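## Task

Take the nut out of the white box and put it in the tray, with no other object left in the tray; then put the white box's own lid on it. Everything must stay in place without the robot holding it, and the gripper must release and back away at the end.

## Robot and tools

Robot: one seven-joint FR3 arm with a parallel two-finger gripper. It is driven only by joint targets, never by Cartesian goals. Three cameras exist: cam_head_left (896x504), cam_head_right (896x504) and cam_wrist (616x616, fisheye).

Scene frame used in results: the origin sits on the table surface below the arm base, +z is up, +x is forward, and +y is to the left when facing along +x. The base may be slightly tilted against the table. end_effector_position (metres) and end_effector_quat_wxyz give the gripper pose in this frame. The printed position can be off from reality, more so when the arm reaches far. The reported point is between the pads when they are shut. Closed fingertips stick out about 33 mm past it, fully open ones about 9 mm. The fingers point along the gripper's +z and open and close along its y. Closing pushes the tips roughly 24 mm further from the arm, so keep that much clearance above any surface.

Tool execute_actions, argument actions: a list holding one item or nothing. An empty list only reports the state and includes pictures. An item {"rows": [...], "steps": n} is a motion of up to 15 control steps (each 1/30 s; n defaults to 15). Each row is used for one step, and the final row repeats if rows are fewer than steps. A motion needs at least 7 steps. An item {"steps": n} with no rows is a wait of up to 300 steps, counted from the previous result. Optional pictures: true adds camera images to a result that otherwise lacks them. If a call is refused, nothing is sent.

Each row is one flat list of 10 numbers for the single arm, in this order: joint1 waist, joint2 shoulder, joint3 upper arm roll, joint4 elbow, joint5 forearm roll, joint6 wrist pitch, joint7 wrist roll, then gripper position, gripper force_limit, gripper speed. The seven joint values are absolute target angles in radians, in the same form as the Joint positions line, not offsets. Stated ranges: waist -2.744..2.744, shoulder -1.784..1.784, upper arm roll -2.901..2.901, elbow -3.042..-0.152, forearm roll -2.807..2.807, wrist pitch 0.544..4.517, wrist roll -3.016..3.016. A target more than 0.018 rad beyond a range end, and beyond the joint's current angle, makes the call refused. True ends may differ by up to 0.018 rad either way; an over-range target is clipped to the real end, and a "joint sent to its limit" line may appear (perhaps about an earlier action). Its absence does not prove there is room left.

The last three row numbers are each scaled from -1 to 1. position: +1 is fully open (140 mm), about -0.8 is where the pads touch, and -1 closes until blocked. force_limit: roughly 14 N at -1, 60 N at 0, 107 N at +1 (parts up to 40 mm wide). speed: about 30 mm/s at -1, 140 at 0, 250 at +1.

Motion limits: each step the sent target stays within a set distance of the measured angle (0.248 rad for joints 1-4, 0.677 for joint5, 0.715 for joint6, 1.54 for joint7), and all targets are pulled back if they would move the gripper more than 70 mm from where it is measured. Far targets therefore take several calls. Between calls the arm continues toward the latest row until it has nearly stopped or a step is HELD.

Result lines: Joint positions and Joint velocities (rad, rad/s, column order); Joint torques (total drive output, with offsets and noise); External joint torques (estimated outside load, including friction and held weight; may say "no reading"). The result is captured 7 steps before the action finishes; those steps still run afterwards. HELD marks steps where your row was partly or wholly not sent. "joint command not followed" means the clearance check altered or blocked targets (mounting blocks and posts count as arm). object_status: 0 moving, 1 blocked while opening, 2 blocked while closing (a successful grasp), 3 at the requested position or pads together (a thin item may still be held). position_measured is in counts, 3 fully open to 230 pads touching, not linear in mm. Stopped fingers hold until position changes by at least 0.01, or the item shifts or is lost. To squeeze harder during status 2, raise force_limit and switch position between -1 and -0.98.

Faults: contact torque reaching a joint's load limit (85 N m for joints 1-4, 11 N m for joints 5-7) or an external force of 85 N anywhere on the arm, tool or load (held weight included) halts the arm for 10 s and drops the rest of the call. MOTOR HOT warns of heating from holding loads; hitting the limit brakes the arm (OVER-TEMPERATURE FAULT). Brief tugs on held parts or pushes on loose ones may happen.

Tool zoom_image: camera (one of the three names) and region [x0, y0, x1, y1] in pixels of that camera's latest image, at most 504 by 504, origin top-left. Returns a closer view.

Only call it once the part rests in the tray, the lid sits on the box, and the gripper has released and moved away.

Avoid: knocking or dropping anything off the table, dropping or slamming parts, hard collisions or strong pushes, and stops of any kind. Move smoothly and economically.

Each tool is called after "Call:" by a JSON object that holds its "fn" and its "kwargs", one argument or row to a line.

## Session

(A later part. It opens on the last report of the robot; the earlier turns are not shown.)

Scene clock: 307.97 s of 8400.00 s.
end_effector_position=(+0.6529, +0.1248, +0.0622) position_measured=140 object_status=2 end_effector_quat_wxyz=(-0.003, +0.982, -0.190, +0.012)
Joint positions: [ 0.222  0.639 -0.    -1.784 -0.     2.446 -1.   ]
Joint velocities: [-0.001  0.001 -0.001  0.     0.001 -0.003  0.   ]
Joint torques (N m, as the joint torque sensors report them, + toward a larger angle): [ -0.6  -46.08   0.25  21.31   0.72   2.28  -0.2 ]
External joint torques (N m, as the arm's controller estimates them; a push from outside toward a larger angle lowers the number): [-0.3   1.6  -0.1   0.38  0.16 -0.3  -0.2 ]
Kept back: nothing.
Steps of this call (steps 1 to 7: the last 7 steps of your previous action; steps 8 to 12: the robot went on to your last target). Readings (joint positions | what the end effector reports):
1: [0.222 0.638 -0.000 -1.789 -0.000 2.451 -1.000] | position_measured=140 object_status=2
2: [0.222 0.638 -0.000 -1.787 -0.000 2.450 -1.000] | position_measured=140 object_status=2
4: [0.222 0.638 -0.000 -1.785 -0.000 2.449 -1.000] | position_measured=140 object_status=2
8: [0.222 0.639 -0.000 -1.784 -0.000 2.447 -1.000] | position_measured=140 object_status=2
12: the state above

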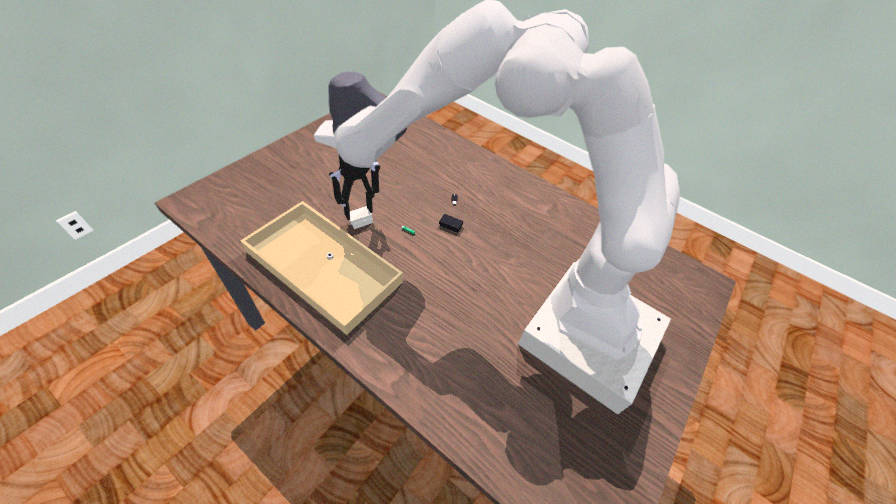

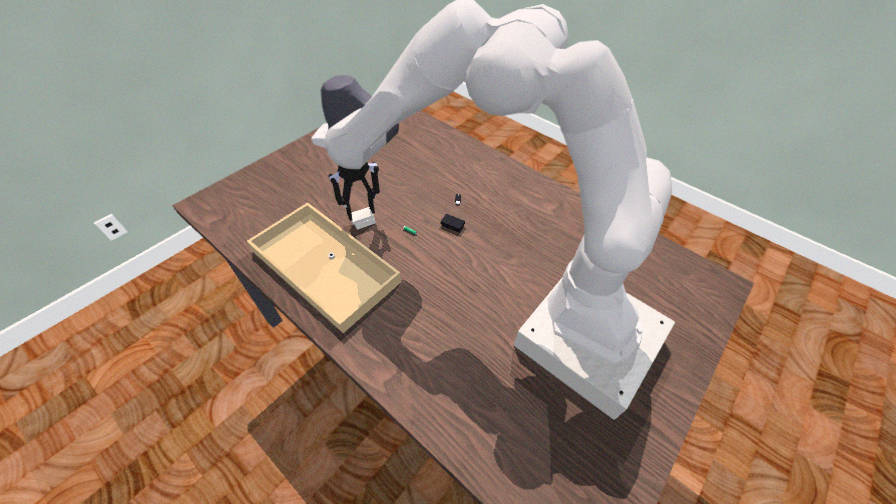

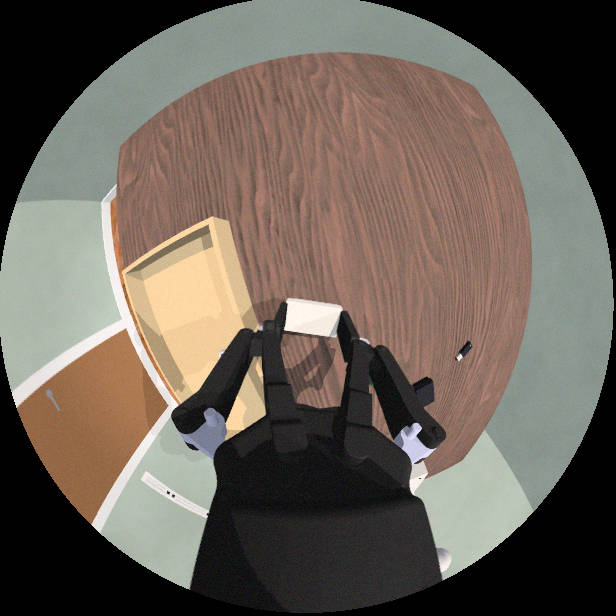

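Call:
{"fn": "execute_actions", "kwargs": {
  "actions": [
    {"rows":[[0.221,0.644,0,-1.783,0,2.447,-1.003,-0.3,-0.3,0],[0.221,0.648,0,-1.783,0,2.45,-1.003,-0.3,-0.3,0],[0.221,0.652,0,-1.783,0,2.453,-1.003,-0.3,-0.3,0],[0.221,0.656,0,-1.783,0,2.456,-1.003,-0.3,-0.3,0]],"steps":15}
  ]
}}

Call:
{"fn": "execute_actions", "kwargs": {
  "actions": [
    {"steps":12}
  ],
  "pictures": true
}}

Call:
{"fn": "zoom_image", "kwargs": {
  "camera": "cam_head_left",
  "region": [330,185,395,240]
}}

Scene clock: 308.70 s of 8400.00 s.
end_effector_position=(+0.6520, +0.1247, +0.0566) position_measured=140 object_status=2 end_effector_quat_wxyz=(-0.002, +0.982, -0.190, +0.010)
Joint positions: [ 0.222  0.65  -0.    -1.783 -0.     2.452 -1.   ]
Joint velocities: [-0.001  0.012 -0.001  0.001 -0.001  0.028  0.001]
Joint torques (N m, as the joint torque sensors report them, + toward a larger angle): [ -0.25 -44.24   0.07  20.12   0.66   2.63  -0.2 ]
External joint torques (N m, as the arm's controller estimates them; a push from outside toward a larger angle lowers the number): [ 0.16  3.34 -0.18 -0.53  0.1   0.3  -0.19]
Steps of this call (steps 1 to 14: the robot went on to your last target; steps 15 to 22: the first 8 steps of this action). Readings (joint positions | what the end effector reports):
15: [0.222 0.640 -0.000 -1.784 -0.000 2.445 -1.000] | position_measured=140 object_status=2
16: [0.222 0.641 -0.000 -1.784 -0.000 2.446 -1.000] | position_measured=140 object_status=2
18: [0.222 0.645 -0.000 -1.784 -0.000 2.448 -1.000] | position_measured=140 object_status=2
22: the state above

Scene clock: 309.10 s of 8400.00 s.
end_effector_position=(+0.6523, +0.1247, +0.0566) position_measured=140 object_status=2 end_effector_quat_wxyz=(-0.002, +0.982, -0.190, +0.011)
Joint positions: [ 0.222  0.65  -0.    -1.782 -0.     2.453 -1.   ]
Joint velocities: [-0.    -0.    -0.001 -0.001  0.001  0.001 -0.   ]
Joint torques (N m, as the joint torque sensors report them, + toward a larger angle): [  0.49 -43.61  -0.01  19.07   0.67   3.24  -0.2 ]
External joint torques (N m, as the arm's controller estimates them; a push from outside toward a larger angle lowers the number): [ 0.76  4.18 -0.39 -1.73  0.11  0.67 -0.2 ]
Kept back: nothing.
Steps of this call (steps 1 to 7: the last 7 steps of your previous action; steps 8 to 12: the robot went on to your last target). Readings (joint positions | what the end effector reports):
1: [0.222 0.650 -0.000 -1.783 -0.000 2.452 -1.000] | position_measured=140 object_status=2
2: [0.222 0.650 -0.000 -1.783 -0.000 2.452 -1.000] | position_measured=140 object_status=2
4: [0.222 0.650 -0.000 -1.783 -0.000 2.453 -1.000] | position_measured=140 object_status=2
8: [0.222 0.650 -0.000 -1.783 -0.000 2.453 -1.000] | position_measured=140 object_status=2
12: the state above

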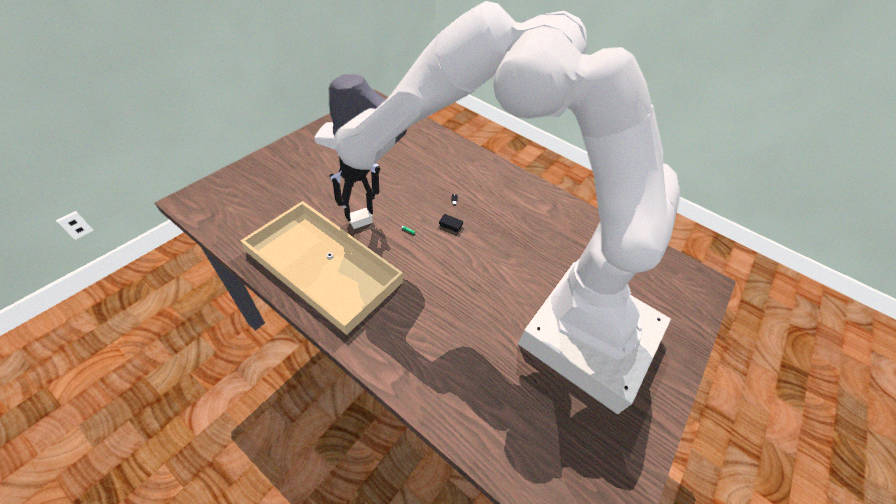

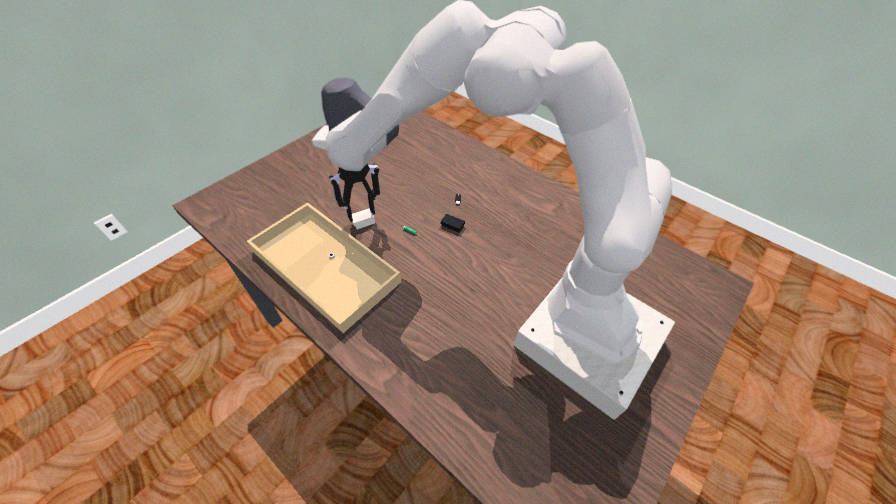

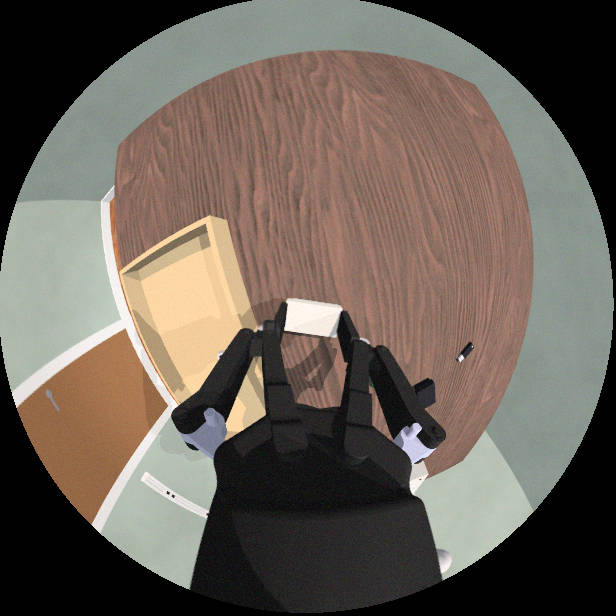

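Region (330, 185, 395, 240) of cam_head_left's 896x504 image, scaled by 7.754, with more detail than that image has; it fills the top 426 rows of this view, and the rest is white.

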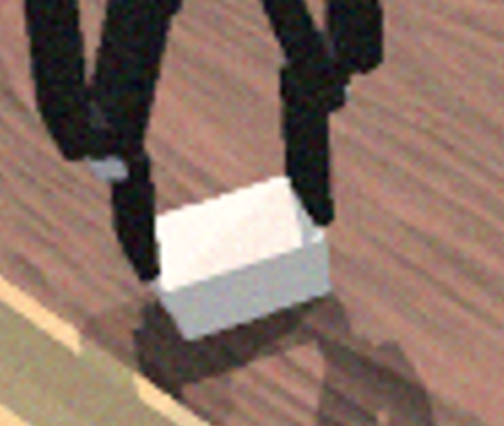

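Call:
{"fn": "execute_actions", "kwargs": {
  "actions": [
    {"rows":[[0.221,0.64,0,-1.783,0,2.447,-1.003,-0.3,-0.3,0],[0.221,0.64,0,-1.783,0,2.447,-1.003,-0.3,-0.3,0],[0.221,0.64,0,-1.783,0,2.447,-1.003,-0.3,-0.3,0],[0.221,0.64,0,-1.783,0,2.447,-1.003,-0.3,-0.3,0],[0.221,0.64,0,-1.783,0,2.447,-1.003,-0.3,-0.3,0],[0.2165,0.638,0,-1.79,0,2.447,-1.007,-0.3,-0.3,0]],"steps":15}
  ]
}}

Call:
{"fn": "execute_actions", "kwargs": {
  "actions": [
    {"steps":12}
  ],
  "pictures": true
}}

Call:
{"fn": "zoom_image", "kwargs": {
  "camera": "cam_head_left",
  "region": [330,185,395,240]
}}

Call:
{"fn": "zoom_image", "kwargs": {
  "camera": "cam_head_right",
  "region": [332,185,397,240]
}}

Scene clock: 310.17 s of 8400.00 s.
end_effector_position=(+0.6534, +0.1241, +0.0619) position_measured=140 object_status=2 end_effector_quat_wxyz=(-0.003, +0.982, -0.190, +0.013)
Joint positions: [ 0.221  0.64  -0.    -1.786 -0.     2.45  -1.001]
Joint velocities: [-0.02  -0.01  -0.    -0.023  0.001 -0.005 -0.01 ]
Joint torques (N m, as the joint torque sensors report them, + toward a larger angle): [ -0.88 -46.88   0.33  17.2    0.6    2.24  -0.17]
External joint torques (N m, as the arm's controller estimates them; a push from outside toward a larger angle lowers the number): [-0.92  0.23 -0.14 -3.53  0.05 -0.33 -0.17]
Steps of this call (steps 1 to 15: the robot went on to your last target; steps 16 to 24: nothing new was sent; steps 25 to 32: the first 8 steps of this action). Readings (joint positions | what the end effector reports):
25: [0.222 0.649 -0.000 -1.783 -0.000 2.452 -1.000] | position_measured=140 object_status=2
26: [0.222 0.647 -0.000 -1.783 -0.000 2.451 -1.000] | position_measured=140 object_status=2
28: [0.222 0.644 -0.000 -1.783 -0.000 2.451 -1.000] | position_measured=140 object_status=2
32: the state above

Scene clock: 310.57 s of 8400.00 s.
end_effector_position=(+0.6522, +0.1226, +0.0610) position_measured=140 object_status=2 end_effector_quat_wxyz=(-0.003, +0.982, -0.190, +0.011)
Joint positions: [ 0.219  0.639 -0.    -1.788 -0.     2.45  -1.003]
Joint velocities: [ 0.001 -0.001  0.    -0.     0.001 -0.    -0.004]
Joint torques (N m, as the joint torque sensors report them, + toward a larger angle): [ -0.92 -48.46   0.4   18.5    0.54   2.28  -0.13]
External joint torques (N m, as the arm's controller estimates them; a push from outside toward a larger angle lowers the number): [-0.86 -0.67 -0.12 -2.46 -0.02 -0.32 -0.13]
Kept back: nothing.
Steps of this call (steps 1 to 7: the last 7 steps of your previous action; steps 8 to 12: the robot went on to your last target). Readings (joint positions | what the end effector reports):
1: [0.220 0.639 -0.000 -1.786 -0.000 2.450 -1.001] | position_measured=140 object_status=2
2: [0.220 0.639 -0.000 -1.787 -0.000 2.450 -1.001] | position_measured=140 object_status=2
4: [0.219 0.639 -0.000 -1.788 -0.000 2.450 -1.002] | position_measured=140 object_status=2
8: [0.219 0.639 -0.000 -1.788 -0.000 2.450 -1.003] | position_measured=140 object_status=2
12: the state above

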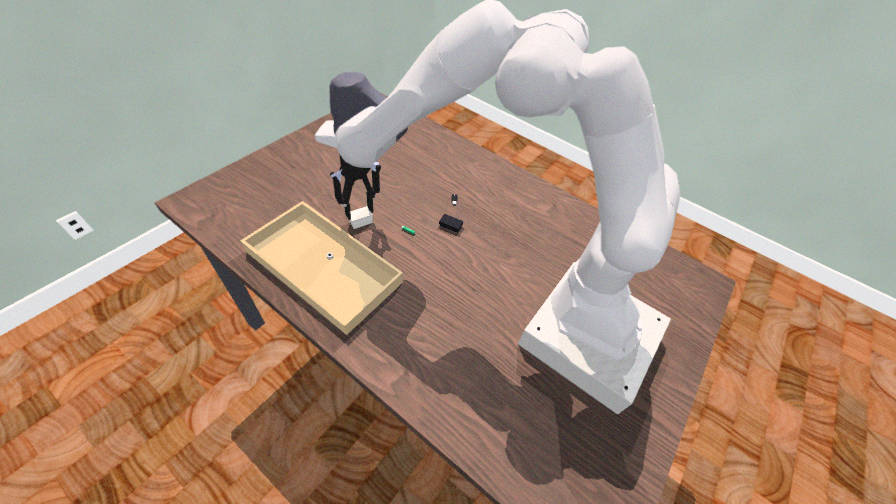

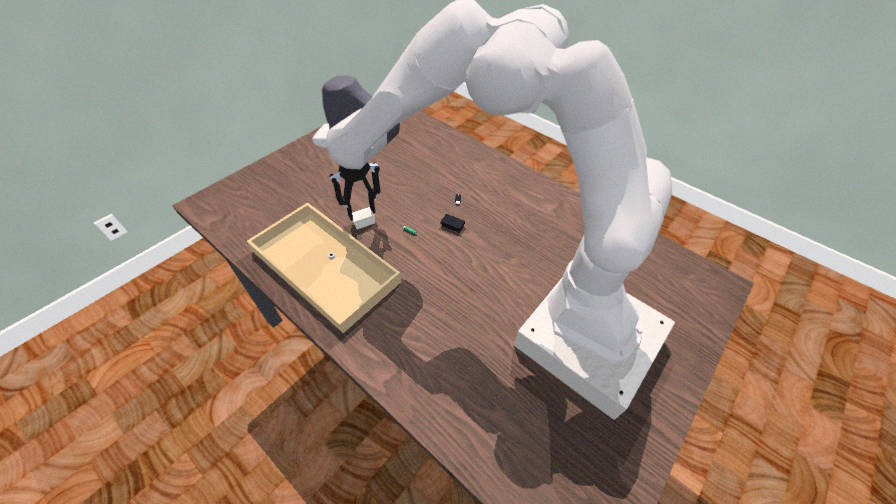

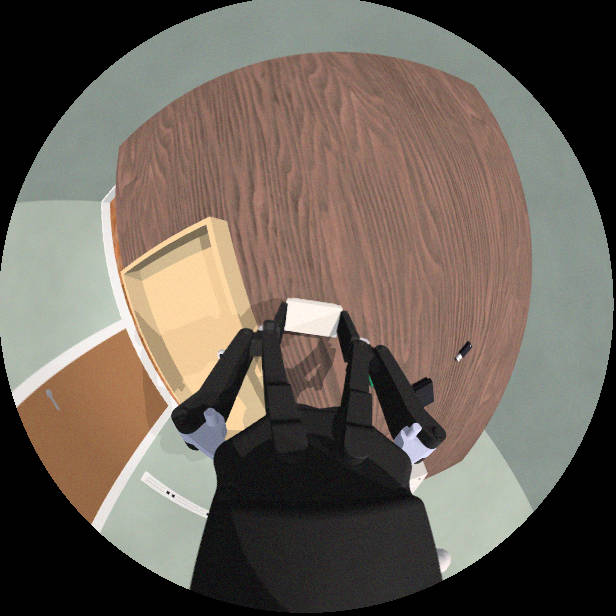

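Region (330, 185, 395, 240) of cam_head_left's 896x504 image, scaled by 7.754, with more detail than that image has; it fills the top 426 rows of this view, and the rest is white.

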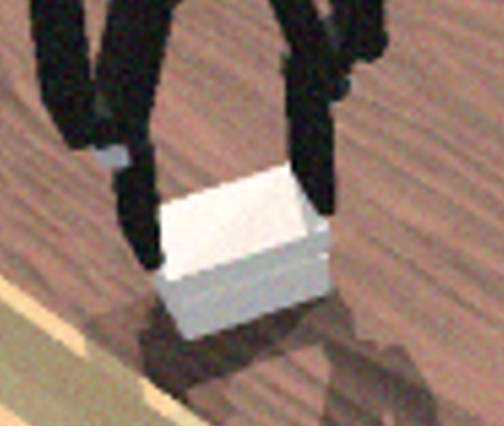

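Region (332, 185, 397, 240) of cam_head_right's 896x504 image, scaled by 7.754, with more detail than that image has; it fills the top 426 rows of this view, and the rest is white.

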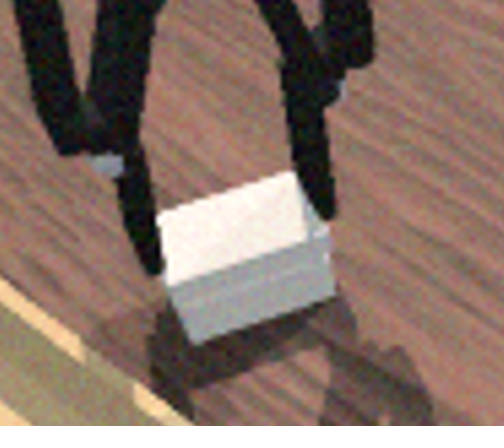

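Call:
{"fn": "execute_actions", "kwargs": {
  "actions": [
    {"rows":[[0.2165,0.643,0,-1.791,0,2.452,-1.007,-0.3,-0.3,0],[0.2165,0.647,0,-1.792,0,2.455,-1.007,-0.3,-0.3,0],[0.2165,0.651,0,-1.792,0,2.458,-1.007,-0.3,-0.3,0],[0.2165,0.656,0,-1.792,0,2.462,-1.007,-0.3,-0.3,0]],"steps":15}
  ]
}}

Call:
{"fn": "execute_actions", "kwargs": {
  "actions": [
    {"steps":12}
  ],
  "pictures": true
}}

Call:
{"fn": "zoom_image", "kwargs": {
  "camera": "cam_head_left",
  "region": [330,185,395,240]
}}

Call:
{"fn": "zoom_image", "kwargs": {
  "camera": "cam_wrist",
  "region": [260,270,370,360]
}}

Scene clock: 311.30 s of 8400.00 s.
end_effector_position=(+0.6514, +0.1221, +0.0557) position_measured=141 object_status=2 end_effector_quat_wxyz=(-0.003, +0.982, -0.190, +0.011)
Joint positions: [ 0.218  0.648 -0.    -1.788 -0.     2.457 -1.004]
Joint velocities: [-0.011 -0.008 -0.001  0.001 -0.001  0.031 -0.002]
Joint torques (N m, as the joint torque sensors report them, + toward a larger angle): [  0.56 -41.8    0.08  17.71   0.73   2.7   -0.28]
External joint torques (N m, as the arm's controller estimates them; a push from outside toward a larger angle lowers the number): [ 0.44  6.12 -0.53 -3.23  0.18  0.18 -0.27]
Steps of this call (steps 1 to 14: the robot went on to your last target; steps 15 to 22: the first 8 steps of this action). Readings (joint positions | what the end effector reports):
15: [0.219 0.640 -0.000 -1.788 -0.000 2.449 -1.004] | position_measured=140 object_status=2
16: [0.219 0.640 -0.000 -1.788 -0.000 2.450 -1.004] | position_measured=140 object_status=2
18: [0.219 0.644 -0.000 -1.788 -0.000 2.453 -1.004] | position_measured=140 object_status=2
22: the state above

Scene clock: 311.70 s of 8400.00 s.
end_effector_position=(+0.6518, +0.1219, +0.0559) position_measured=141 object_status=2 end_effector_quat_wxyz=(-0.003, +0.982, -0.190, +0.011)
Joint positions: [ 0.218  0.648 -0.    -1.788 -0.     2.458 -1.004]
Joint velocities: [-0.001  0.001  0.001 -0.001 -0.     0.    -0.001]
Joint torques (N m, as the joint torque sensors report them, + toward a larger angle): [ -0.09 -42.09   0.24  17.41   0.67   3.26  -0.18]
External joint torques (N m, as the arm's controller estimates them; a push from outside toward a larger angle lowers the number): [ 0.02  5.71 -0.27 -3.4   0.12  0.67 -0.18]
Kept back: nothing.
Steps of this call (steps 1 to 7: the last 7 steps of your previous action; steps 8 to 12: the robot went on to your last target). Readings (joint positions | what the end effector reports):
1: [0.218 0.648 -0.000 -1.788 -0.000 2.458 -1.004] | position_measured=141 object_status=2
2: [0.218 0.648 -0.000 -1.788 -0.000 2.458 -1.004] | position_measured=141 object_status=2
4: [0.218 0.648 -0.000 -1.788 -0.000 2.458 -1.004] | position_measured=141 object_status=2
8: [0.218 0.648 -0.000 -1.788 -0.000 2.458 -1.004] | position_measured=141 object_status=2
12: the state above

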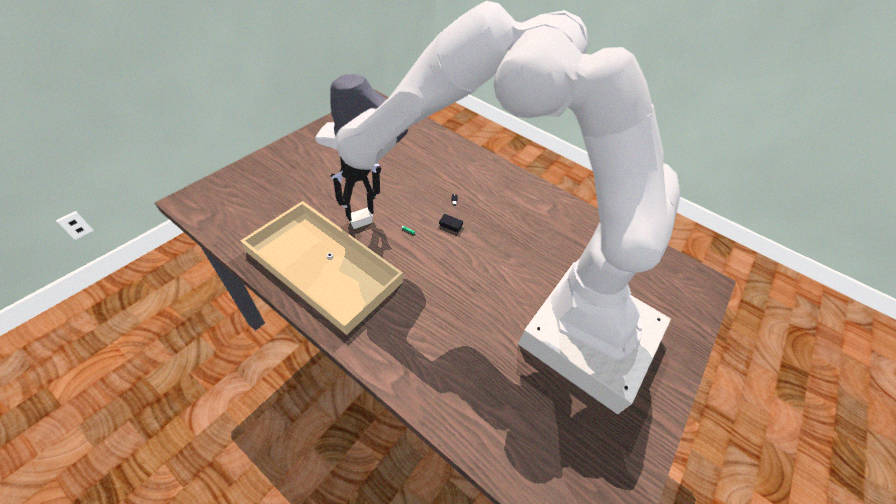

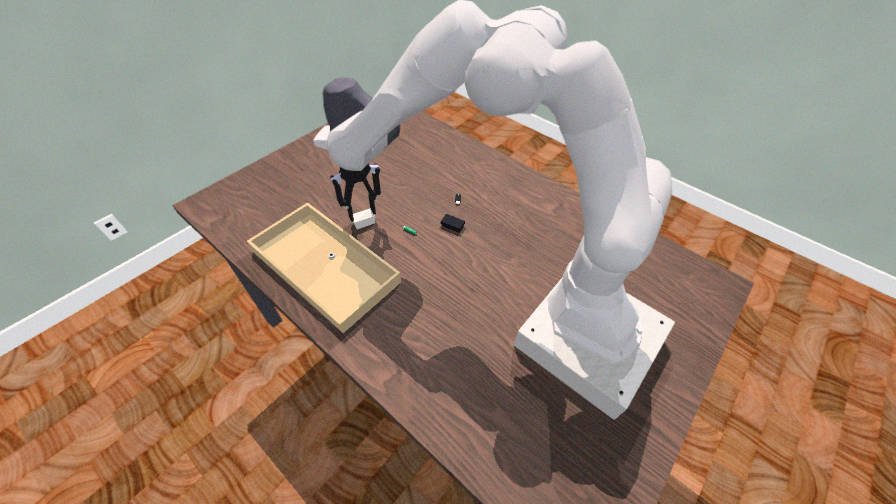

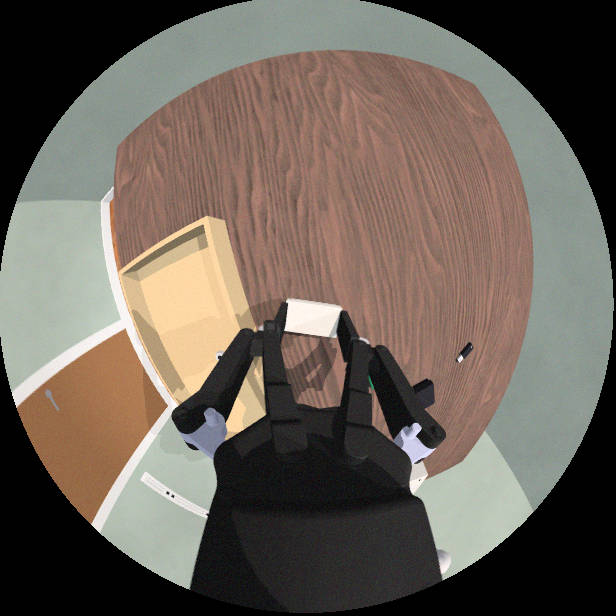

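Region (330, 185, 395, 240) of cam_head_left's 896x504 image, scaled by 7.754, with more detail than that image has; it fills the top 426 rows of this view, and the rest is white.

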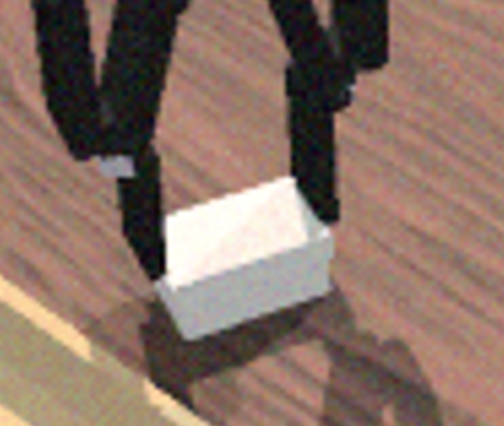

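Region (260, 270, 370, 360) of cam_wrist's 616x616 image, scaled by 4.582, with more detail than that image has; it fills the top 412 rows of this view, and the rest is white.

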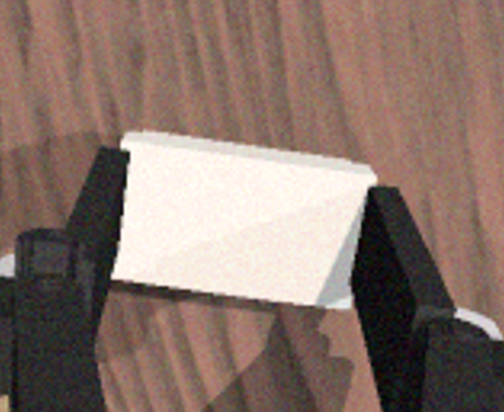

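Call:
{"fn": "execute_actions", "kwargs": {
  "actions": [
    {"rows":[[0.2165,0.644,0,-1.79,0,2.457,-1.007,-0.3,-0.3,0],[0.2165,0.644,0,-1.79,0,2.457,-1.007,-0.3,-0.3,0],[0.2165,0.644,0,-1.79,0,2.457,-1.007,-0.3,-0.3,0],[0.2165,0.644,0,-1.79,0,2.457,-1.007,-0.3,-0.3,0],[0.2165,0.644,0,-1.79,0,2.457,-1.007,0.3,-0.3,0]],"steps":15}
  ]
}}

Call:
{"fn": "execute_actions", "kwargs": {
  "actions": [
    {"rows":[[0.2165,0.644,0,-1.79,0,2.457,-1.007,0.3,-0.3,0],[0.2165,0.644,0,-1.79,0,2.457,-1.007,0.3,-0.3,0],[0.2165,0.644,0,-1.79,0,2.457,-1.007,0.3,-0.3,0],[0.2165,0.644,0,-1.79,0,2.457,-1.007,0.3,-0.3,0],[0.22,0.585,0,-1.79,0,2.40,-1.007,0.3,-0.3,0]],"steps":15}
  ]
}}

Call:
{"fn": "execute_actions", "kwargs": {
  "actions": [
    {"steps":15}
  ],
  "pictures": true
}}

Call:
{"fn": "zoom_image", "kwargs": {
  "camera": "cam_head_left",
  "region": [330,185,395,240]
}}

Call:
{"fn": "zoom_image", "kwargs": {
  "camera": "cam_wrist",
  "region": [260,260,370,350]
}}

Scene clock: 312.83 s of 8400.00 s.
end_effector_position=(+0.6528, +0.1221, +0.0582) position_measured=121 object_status=0 end_effector_quat_wxyz=(-0.003, +0.982, -0.190, +0.013)
Joint positions: [ 0.218  0.645 -0.    -1.789 -0.     2.458 -1.004]
Joint velocities: [ 0.001  0.     0.001 -0.001  0.    -0.     0.001]
Joint torques (N m, as the joint torque sensors report them, + toward a larger angle): [ -0.23 -47.18  -0.27  18.55   0.68   2.59  -0.19]
External joint torques (N m, as the arm's controller estimates them; a push from outside toward a larger angle lowers the number): [-0.06  0.42 -0.73 -2.21  0.12  0.   -0.2 ]
Steps of this call (steps 1 to 15: the robot went on to your last target; steps 16 to 26: nothing new was sent; steps 27 to 34: the first 8 steps of this action). Readings (joint positions | what the end effector reports):
27: [0.218 0.647 -0.000 -1.789 -0.000 2.458 -1.004] | position_measured=141 object_status=2
28: [0.218 0.646 -0.000 -1.789 -0.000 2.458 -1.004] | position_measured=141 object_status=2
30: [0.218 0.645 -0.000 -1.789 -0.000 2.458 -1.004] | position_measured=141 object_status=2
34: the state above

Scene clock: 313.33 s of 8400.00 s.
end_effector_position=(+0.6549, +0.1226, +0.0812) position_measured=91 object_status=3 end_effector_quat_wxyz=(-0.005, +0.982, -0.190, +0.016)
Joint positions: [ 0.218  0.603 -0.    -1.792 -0.     2.427 -1.004]
Joint velocities: [ 0.    -0.305 -0.001  0.054  0.    -0.131 -0.001]
Joint torques (N m, as the joint torque sensors report them, + toward a larger angle): [  1.52 -43.37   0.46  19.44   0.64   2.02  -0.23]
External joint torques (N m, as the arm's controller estimates them; a push from outside toward a larger angle lowers the number): [ 1.75 -1.8   0.13  0.83  0.09 -0.21 -0.23]
Steps of this call (steps 1 to 7: the last 7 steps of your previous action; steps 8 to 15: the first 8 steps of this action). Readings (joint positions | what the end effector reports):
8: [0.218 0.645 -0.000 -1.789 -0.000 2.458 -1.004] | position_measured=91 object_status=0
9: [0.218 0.645 -0.000 -1.789 -0.000 2.458 -1.004] | position_measured=91 object_status=0
11: [0.218 0.645 -0.000 -1.789 -0.000 2.458 -1.004] | position_measured=91 object_status=3
15: the state above

Scene clock: 313.83 s of 8400.00 s.
end_effector_position=(+0.6562, +0.1229, +0.0937) position_measured=91 object_status=3 end_effector_quat_wxyz=(-0.005, +0.982, -0.190, +0.016)
Joint positions: [ 0.218  0.584 -0.    -1.788 -0.     2.404 -1.004]
Joint velocities: [ 0.001  0.001 -0.001 -0.     0.    -0.009 -0.001]
Joint torques (N m, as the joint torque sensors report them, + toward a larger angle): [  2.01 -45.59   0.04  19.56   0.78   2.42  -0.25]
External joint torques (N m, as the arm's controller estimates them; a push from outside toward a larger angle lowers the number): [ 2.16  1.3  -0.37 -1.94  0.19 -0.18 -0.25]
Kept back: nothing.
Steps of this call (steps 1 to 7: the last 7 steps of your previous action; steps 8 to 15: the robot went on to your last target). Readings (joint positions | what the end effector reports):
1: [0.218 0.594 -0.000 -1.791 -0.000 2.423 -1.004] | position_measured=91 object_status=3
2: [0.218 0.588 -0.000 -1.789 -0.000 2.420 -1.004] | position_measured=91 object_status=3
4: [0.218 0.583 -0.000 -1.788 -0.000 2.415 -1.004] | position_measured=91 object_status=3
8: [0.218 0.583 -0.000 -1.788 -0.000 2.408 -1.004] | position_measured=91 object_status=3
15: the state above

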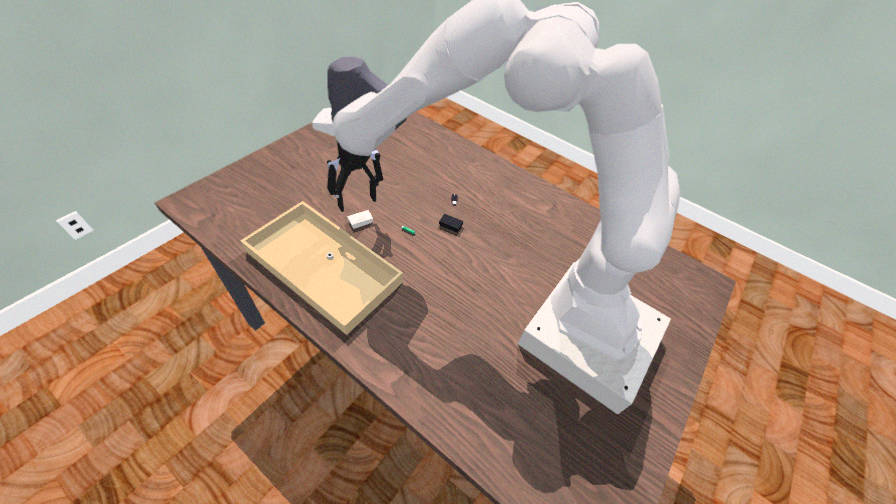

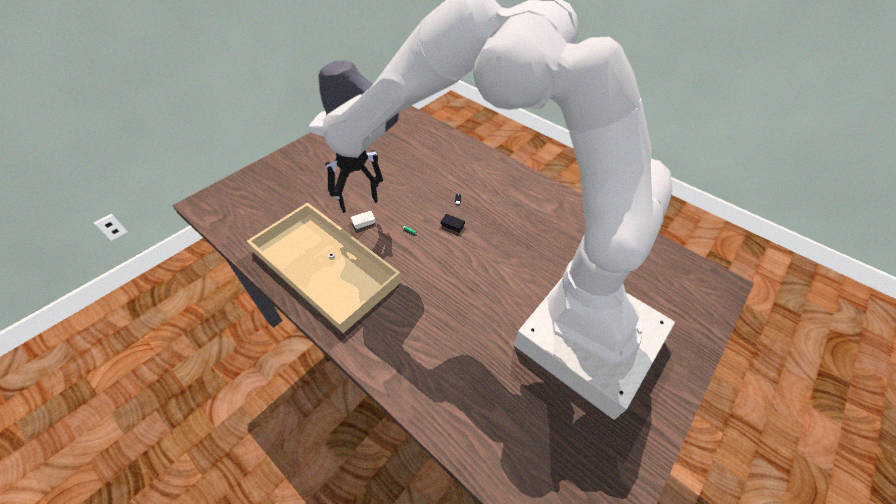

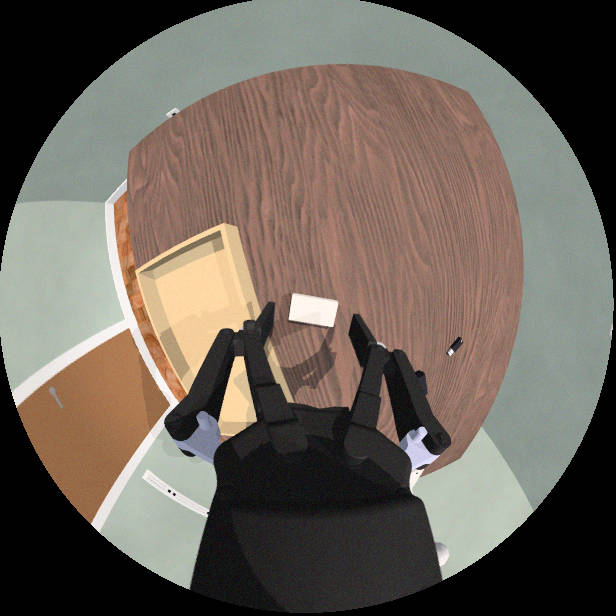

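Region (330, 185, 395, 240) of cam_head_left's 896x504 image, scaled by 7.754, with more detail than that image has; it fills the top 426 rows of this view, and the rest is white.

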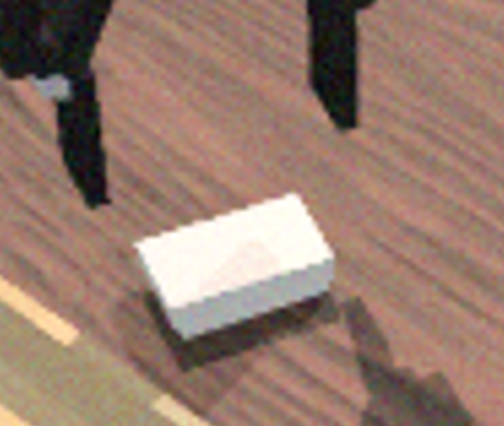

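Region (260, 260, 370, 350) of cam_wrist's 616x616 image, scaled by 4.582, with more detail than that image has; it fills the top 412 rows of this view, and the rest is white.

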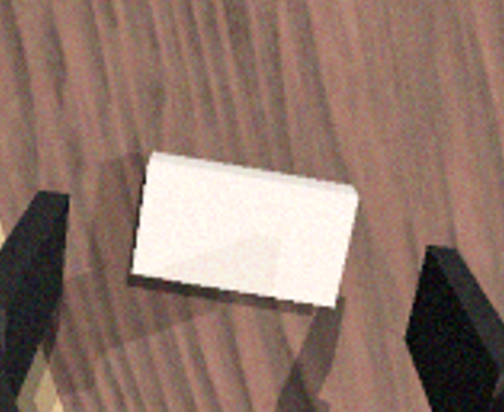

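Call:
{"fn": "execute_actions", "kwargs": {
  "actions": [
    {"rows":[[0.22,0.4,0,-1.79,0,2.25,-1.007,0.3,-0.3,0]],"steps":15}
  ],
  "pictures": true
}}

Call:
{"fn": "zoom_image", "kwargs": {
  "camera": "cam_head_right",
  "region": [332,185,397,240]
}}

Scene clock: 314.37 s of 8400.00 s.
end_effector_position=(+0.6714, +0.1261, +0.2082) position_measured=91 object_status=3 end_effector_quat_wxyz=(-0.019, +0.980, -0.189, +0.053)
Joint positions: [ 0.218  0.4   -0.    -1.783 -0.     2.294 -1.004]
Joint velocities: [ 0.    -0.289  0.001  0.068  0.    -0.19  -0.001]
Joint torques (N m, as the joint torque sensors report them, + toward a larger angle): [  2.03 -29.03   0.61  14.24   0.7    1.1   -0.18]
External joint torques (N m, as the arm's controller estimates them; a push from outside toward a larger angle lowers the number): [ 2.19 -1.9   0.44  0.05  0.16 -0.28 -0.18]
Steps of this call (steps 1 to 8: the robot went on to your last target; steps 9 to 16: the first 8 steps of this action). Readings (joint positions | what the end effector reports):
9: [0.218 0.573 -0.000 -1.794 -0.000 2.387 -1.004] | position_measured=91 object_status=3
10: [0.218 0.548 -0.000 -1.801 -0.000 2.368 -1.004] | position_measured=91 object_status=3
12: [0.218 0.487 -0.000 -1.800 -0.000 2.334 -1.004] | position_measured=91 object_status=3
16: the state above

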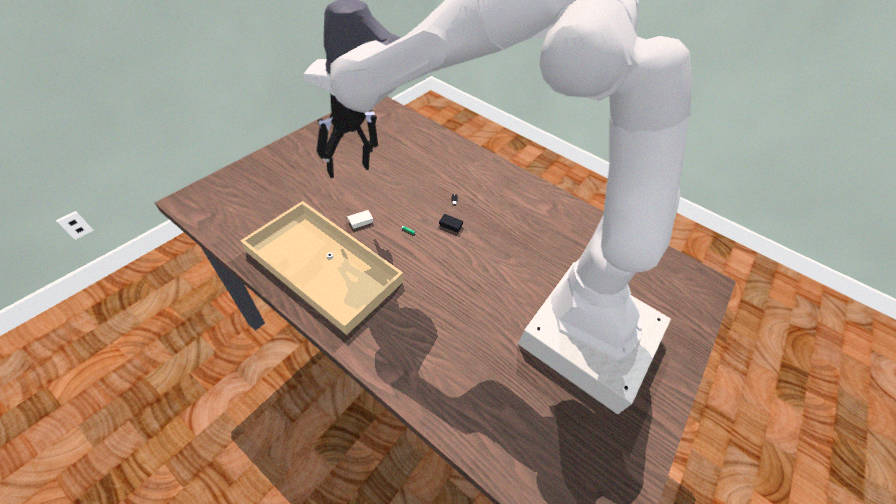

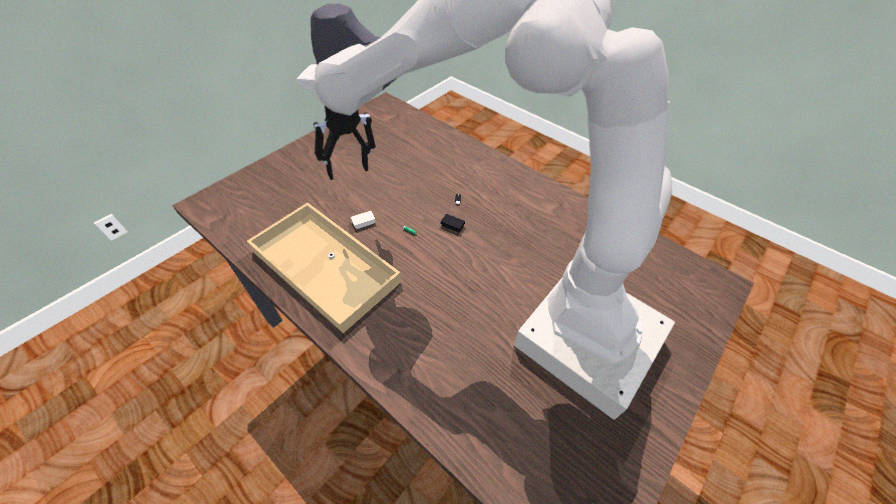

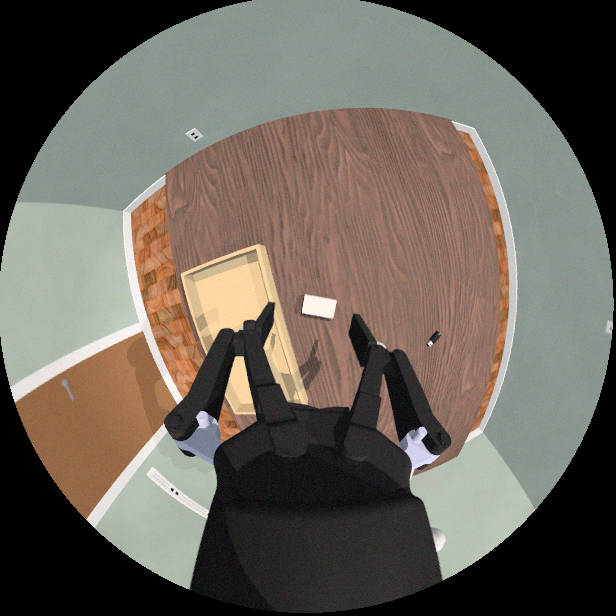

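Region (332, 185, 397, 240) of cam_head_right's 896x504 image, scaled by 7.754, with more detail than that image has; it fills the top 426 rows of this view, and the rest is white.

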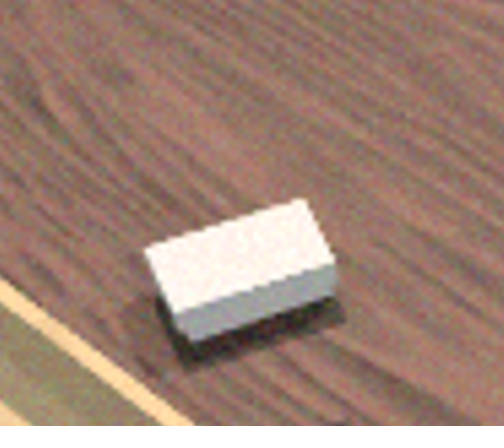

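Call:
{"fn": "execute_actions", "kwargs": {
  "actions": [
    {"rows":[[0.22,0.59,0,-1.79,0,2.41,-1.007,-1,-0.3,0.5]],"steps":15}
  ]
}}

Call:
{"fn": "execute_actions", "kwargs": {
  "actions": [
    {"rows":[[0.22,0.615,0,-1.795,0,2.43,-1.007,-1,-0.3,0.5]],"steps":15}
  ]
}}

Call:
{"fn": "execute_actions", "kwargs": {
  "actions": [
    {"rows":[[0.22,0.622,0,-1.797,0,2.435,-1.007,-1,-0.3,0.5],[0.22,0.628,0,-1.797,0,2.44,-1.007,-1,-0.3,0.5],[0.22,0.634,0,-1.797,0,2.445,-1.007,-1,-0.3,0.5],[0.22,0.64,0,-1.797,0,2.45,-1.007,-1,-0.3,0.5]],"steps":15}
  ],
  "pictures": true
}}

Scene clock: 315.03 s of 8400.00 s.
end_effector_position=(+0.6394, +0.1197, +0.0847) position_measured=162 object_status=0 end_effector_quat_wxyz=(+0.004, +0.982, -0.190, -0.007)
Joint positions: [ 0.218  0.588 -0.    -1.795 -0.     2.365 -1.004]
Joint velocities: [ 0.     0.329 -0.    -0.093 -0.     0.194  0.001]
Joint torques (N m, as the joint torque sensors report them, + toward a larger angle): [  1.55 -62.69   0.47  26.38   0.62   4.37  -0.28]
External joint torques (N m, as the arm's controller estimates them; a push from outside toward a larger angle lowers the number): [ 1.79  1.52  0.02 -4.28 -0.09  0.43 -0.28]
Steps of this call (steps 1 to 7: the last 7 steps of your previous action; steps 8 to 12: the robot went on to your last target; steps 13 to 20: the first 8 steps of this action). Readings (joint positions | what the end effector reports):
13: [0.218 0.411 -0.000 -1.782 -0.000 2.271 -1.004] | position_measured=91 object_status=0
14: [0.218 0.436 -0.000 -1.777 -0.000 2.290 -1.004] | position_measured=99 object_status=0
16: [0.218 0.496 -0.000 -1.777 -0.000 2.322 -1.004] | position_measured=120 object_status=0
20: the state above

Scene clock: 315.53 s of 8400.00 s.
end_effector_position=(+0.6483, +0.1214, +0.0721) position_measured=232 object_status=3 end_effector_quat_wxyz=(-0.001, +0.982, -0.190, +0.007)
Joint positions: [ 0.218  0.615 -0.    -1.794 -0.     2.421 -1.004]
Joint velocities: [-0.     0.017  0.    -0.004 -0.001  0.034  0.001]
Joint torques (N m, as the joint torque sensors report them, + toward a larger angle): [  1.27 -46.9   -0.51  19.72   0.71   3.34  -0.3 ]
External joint torques (N m, as the arm's controller estimates them; a push from outside toward a larger angle lowers the number): [ 1.27  2.09 -1.07 -2.31  0.13  0.64 -0.3 ]
Steps of this call (steps 1 to 7: the last 7 steps of your previous action; steps 8 to 15: the first 8 steps of this action). Readings (joint positions | what the end effector reports):
8: [0.218 0.594 -0.000 -1.792 -0.000 2.401 -1.004] | position_measured=232 object_status=0
9: [0.218 0.597 -0.000 -1.791 -0.000 2.407 -1.004] | position_measured=232 object_status=0
11: [0.218 0.606 -0.000 -1.792 -0.000 2.414 -1.004] | position_measured=232 object_status=0
15: the state above

Scene clock: 316.03 s of 8400.00 s.
end_effector_position=(+0.6457, +0.1208, +0.0577) position_measured=232 object_status=3 end_effector_quat_wxyz=(-0.000, +0.982, -0.190, +0.004)
Joint positions: [ 0.218  0.638 -0.    -1.796 -0.     2.441 -1.004]
Joint velocities: [-0.001  0.05   0.001 -0.012 -0.001  0.03   0.001]
Joint torques (N m, as the joint torque sensors report them, + toward a larger angle): [  1.56 -48.66   0.32  19.01   0.73   3.25  -0.24]
External joint torques (N m, as the arm's controller estimates them; a push from outside toward a larger angle lowers the number): [ 1.76  1.45 -0.12 -3.14  0.16  0.48 -0.24]
Steps of this call (steps 1 to 7: the last 7 steps of your previous action; steps 8 to 15: the first 8 steps of this action). Readings (joint positions | what the end effector reports):
8: [0.218 0.615 -0.000 -1.794 -0.000 2.427 -1.004] | position_measured=232 object_status=3
9: [0.218 0.617 -0.000 -1.794 -0.000 2.429 -1.004] | position_measured=232 object_status=3
11: [0.218 0.624 -0.000 -1.794 -0.000 2.435 -1.004] | position_measured=232 object_status=3
15: the state above

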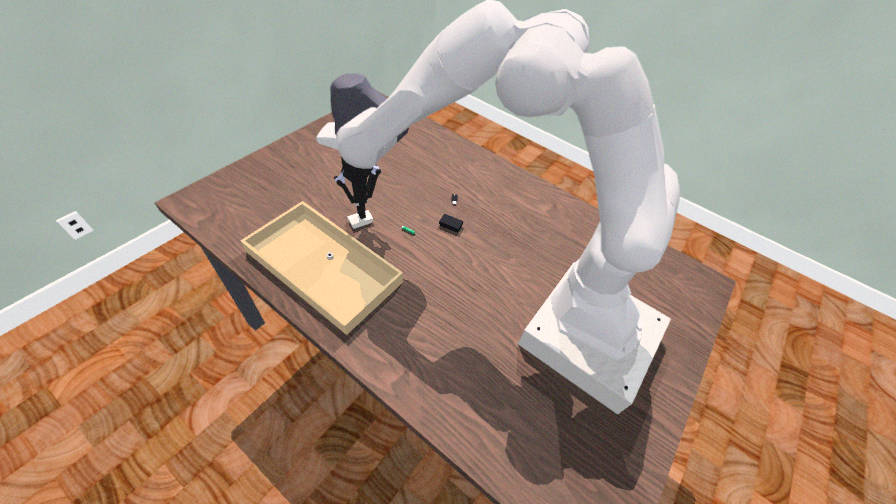

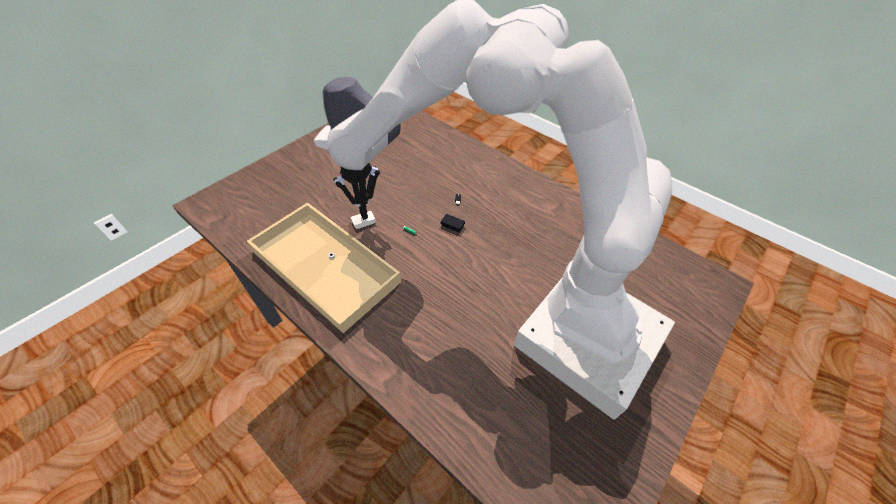

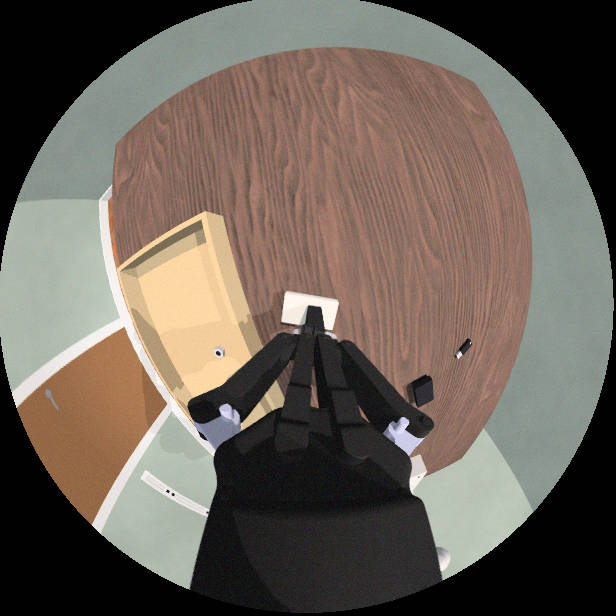

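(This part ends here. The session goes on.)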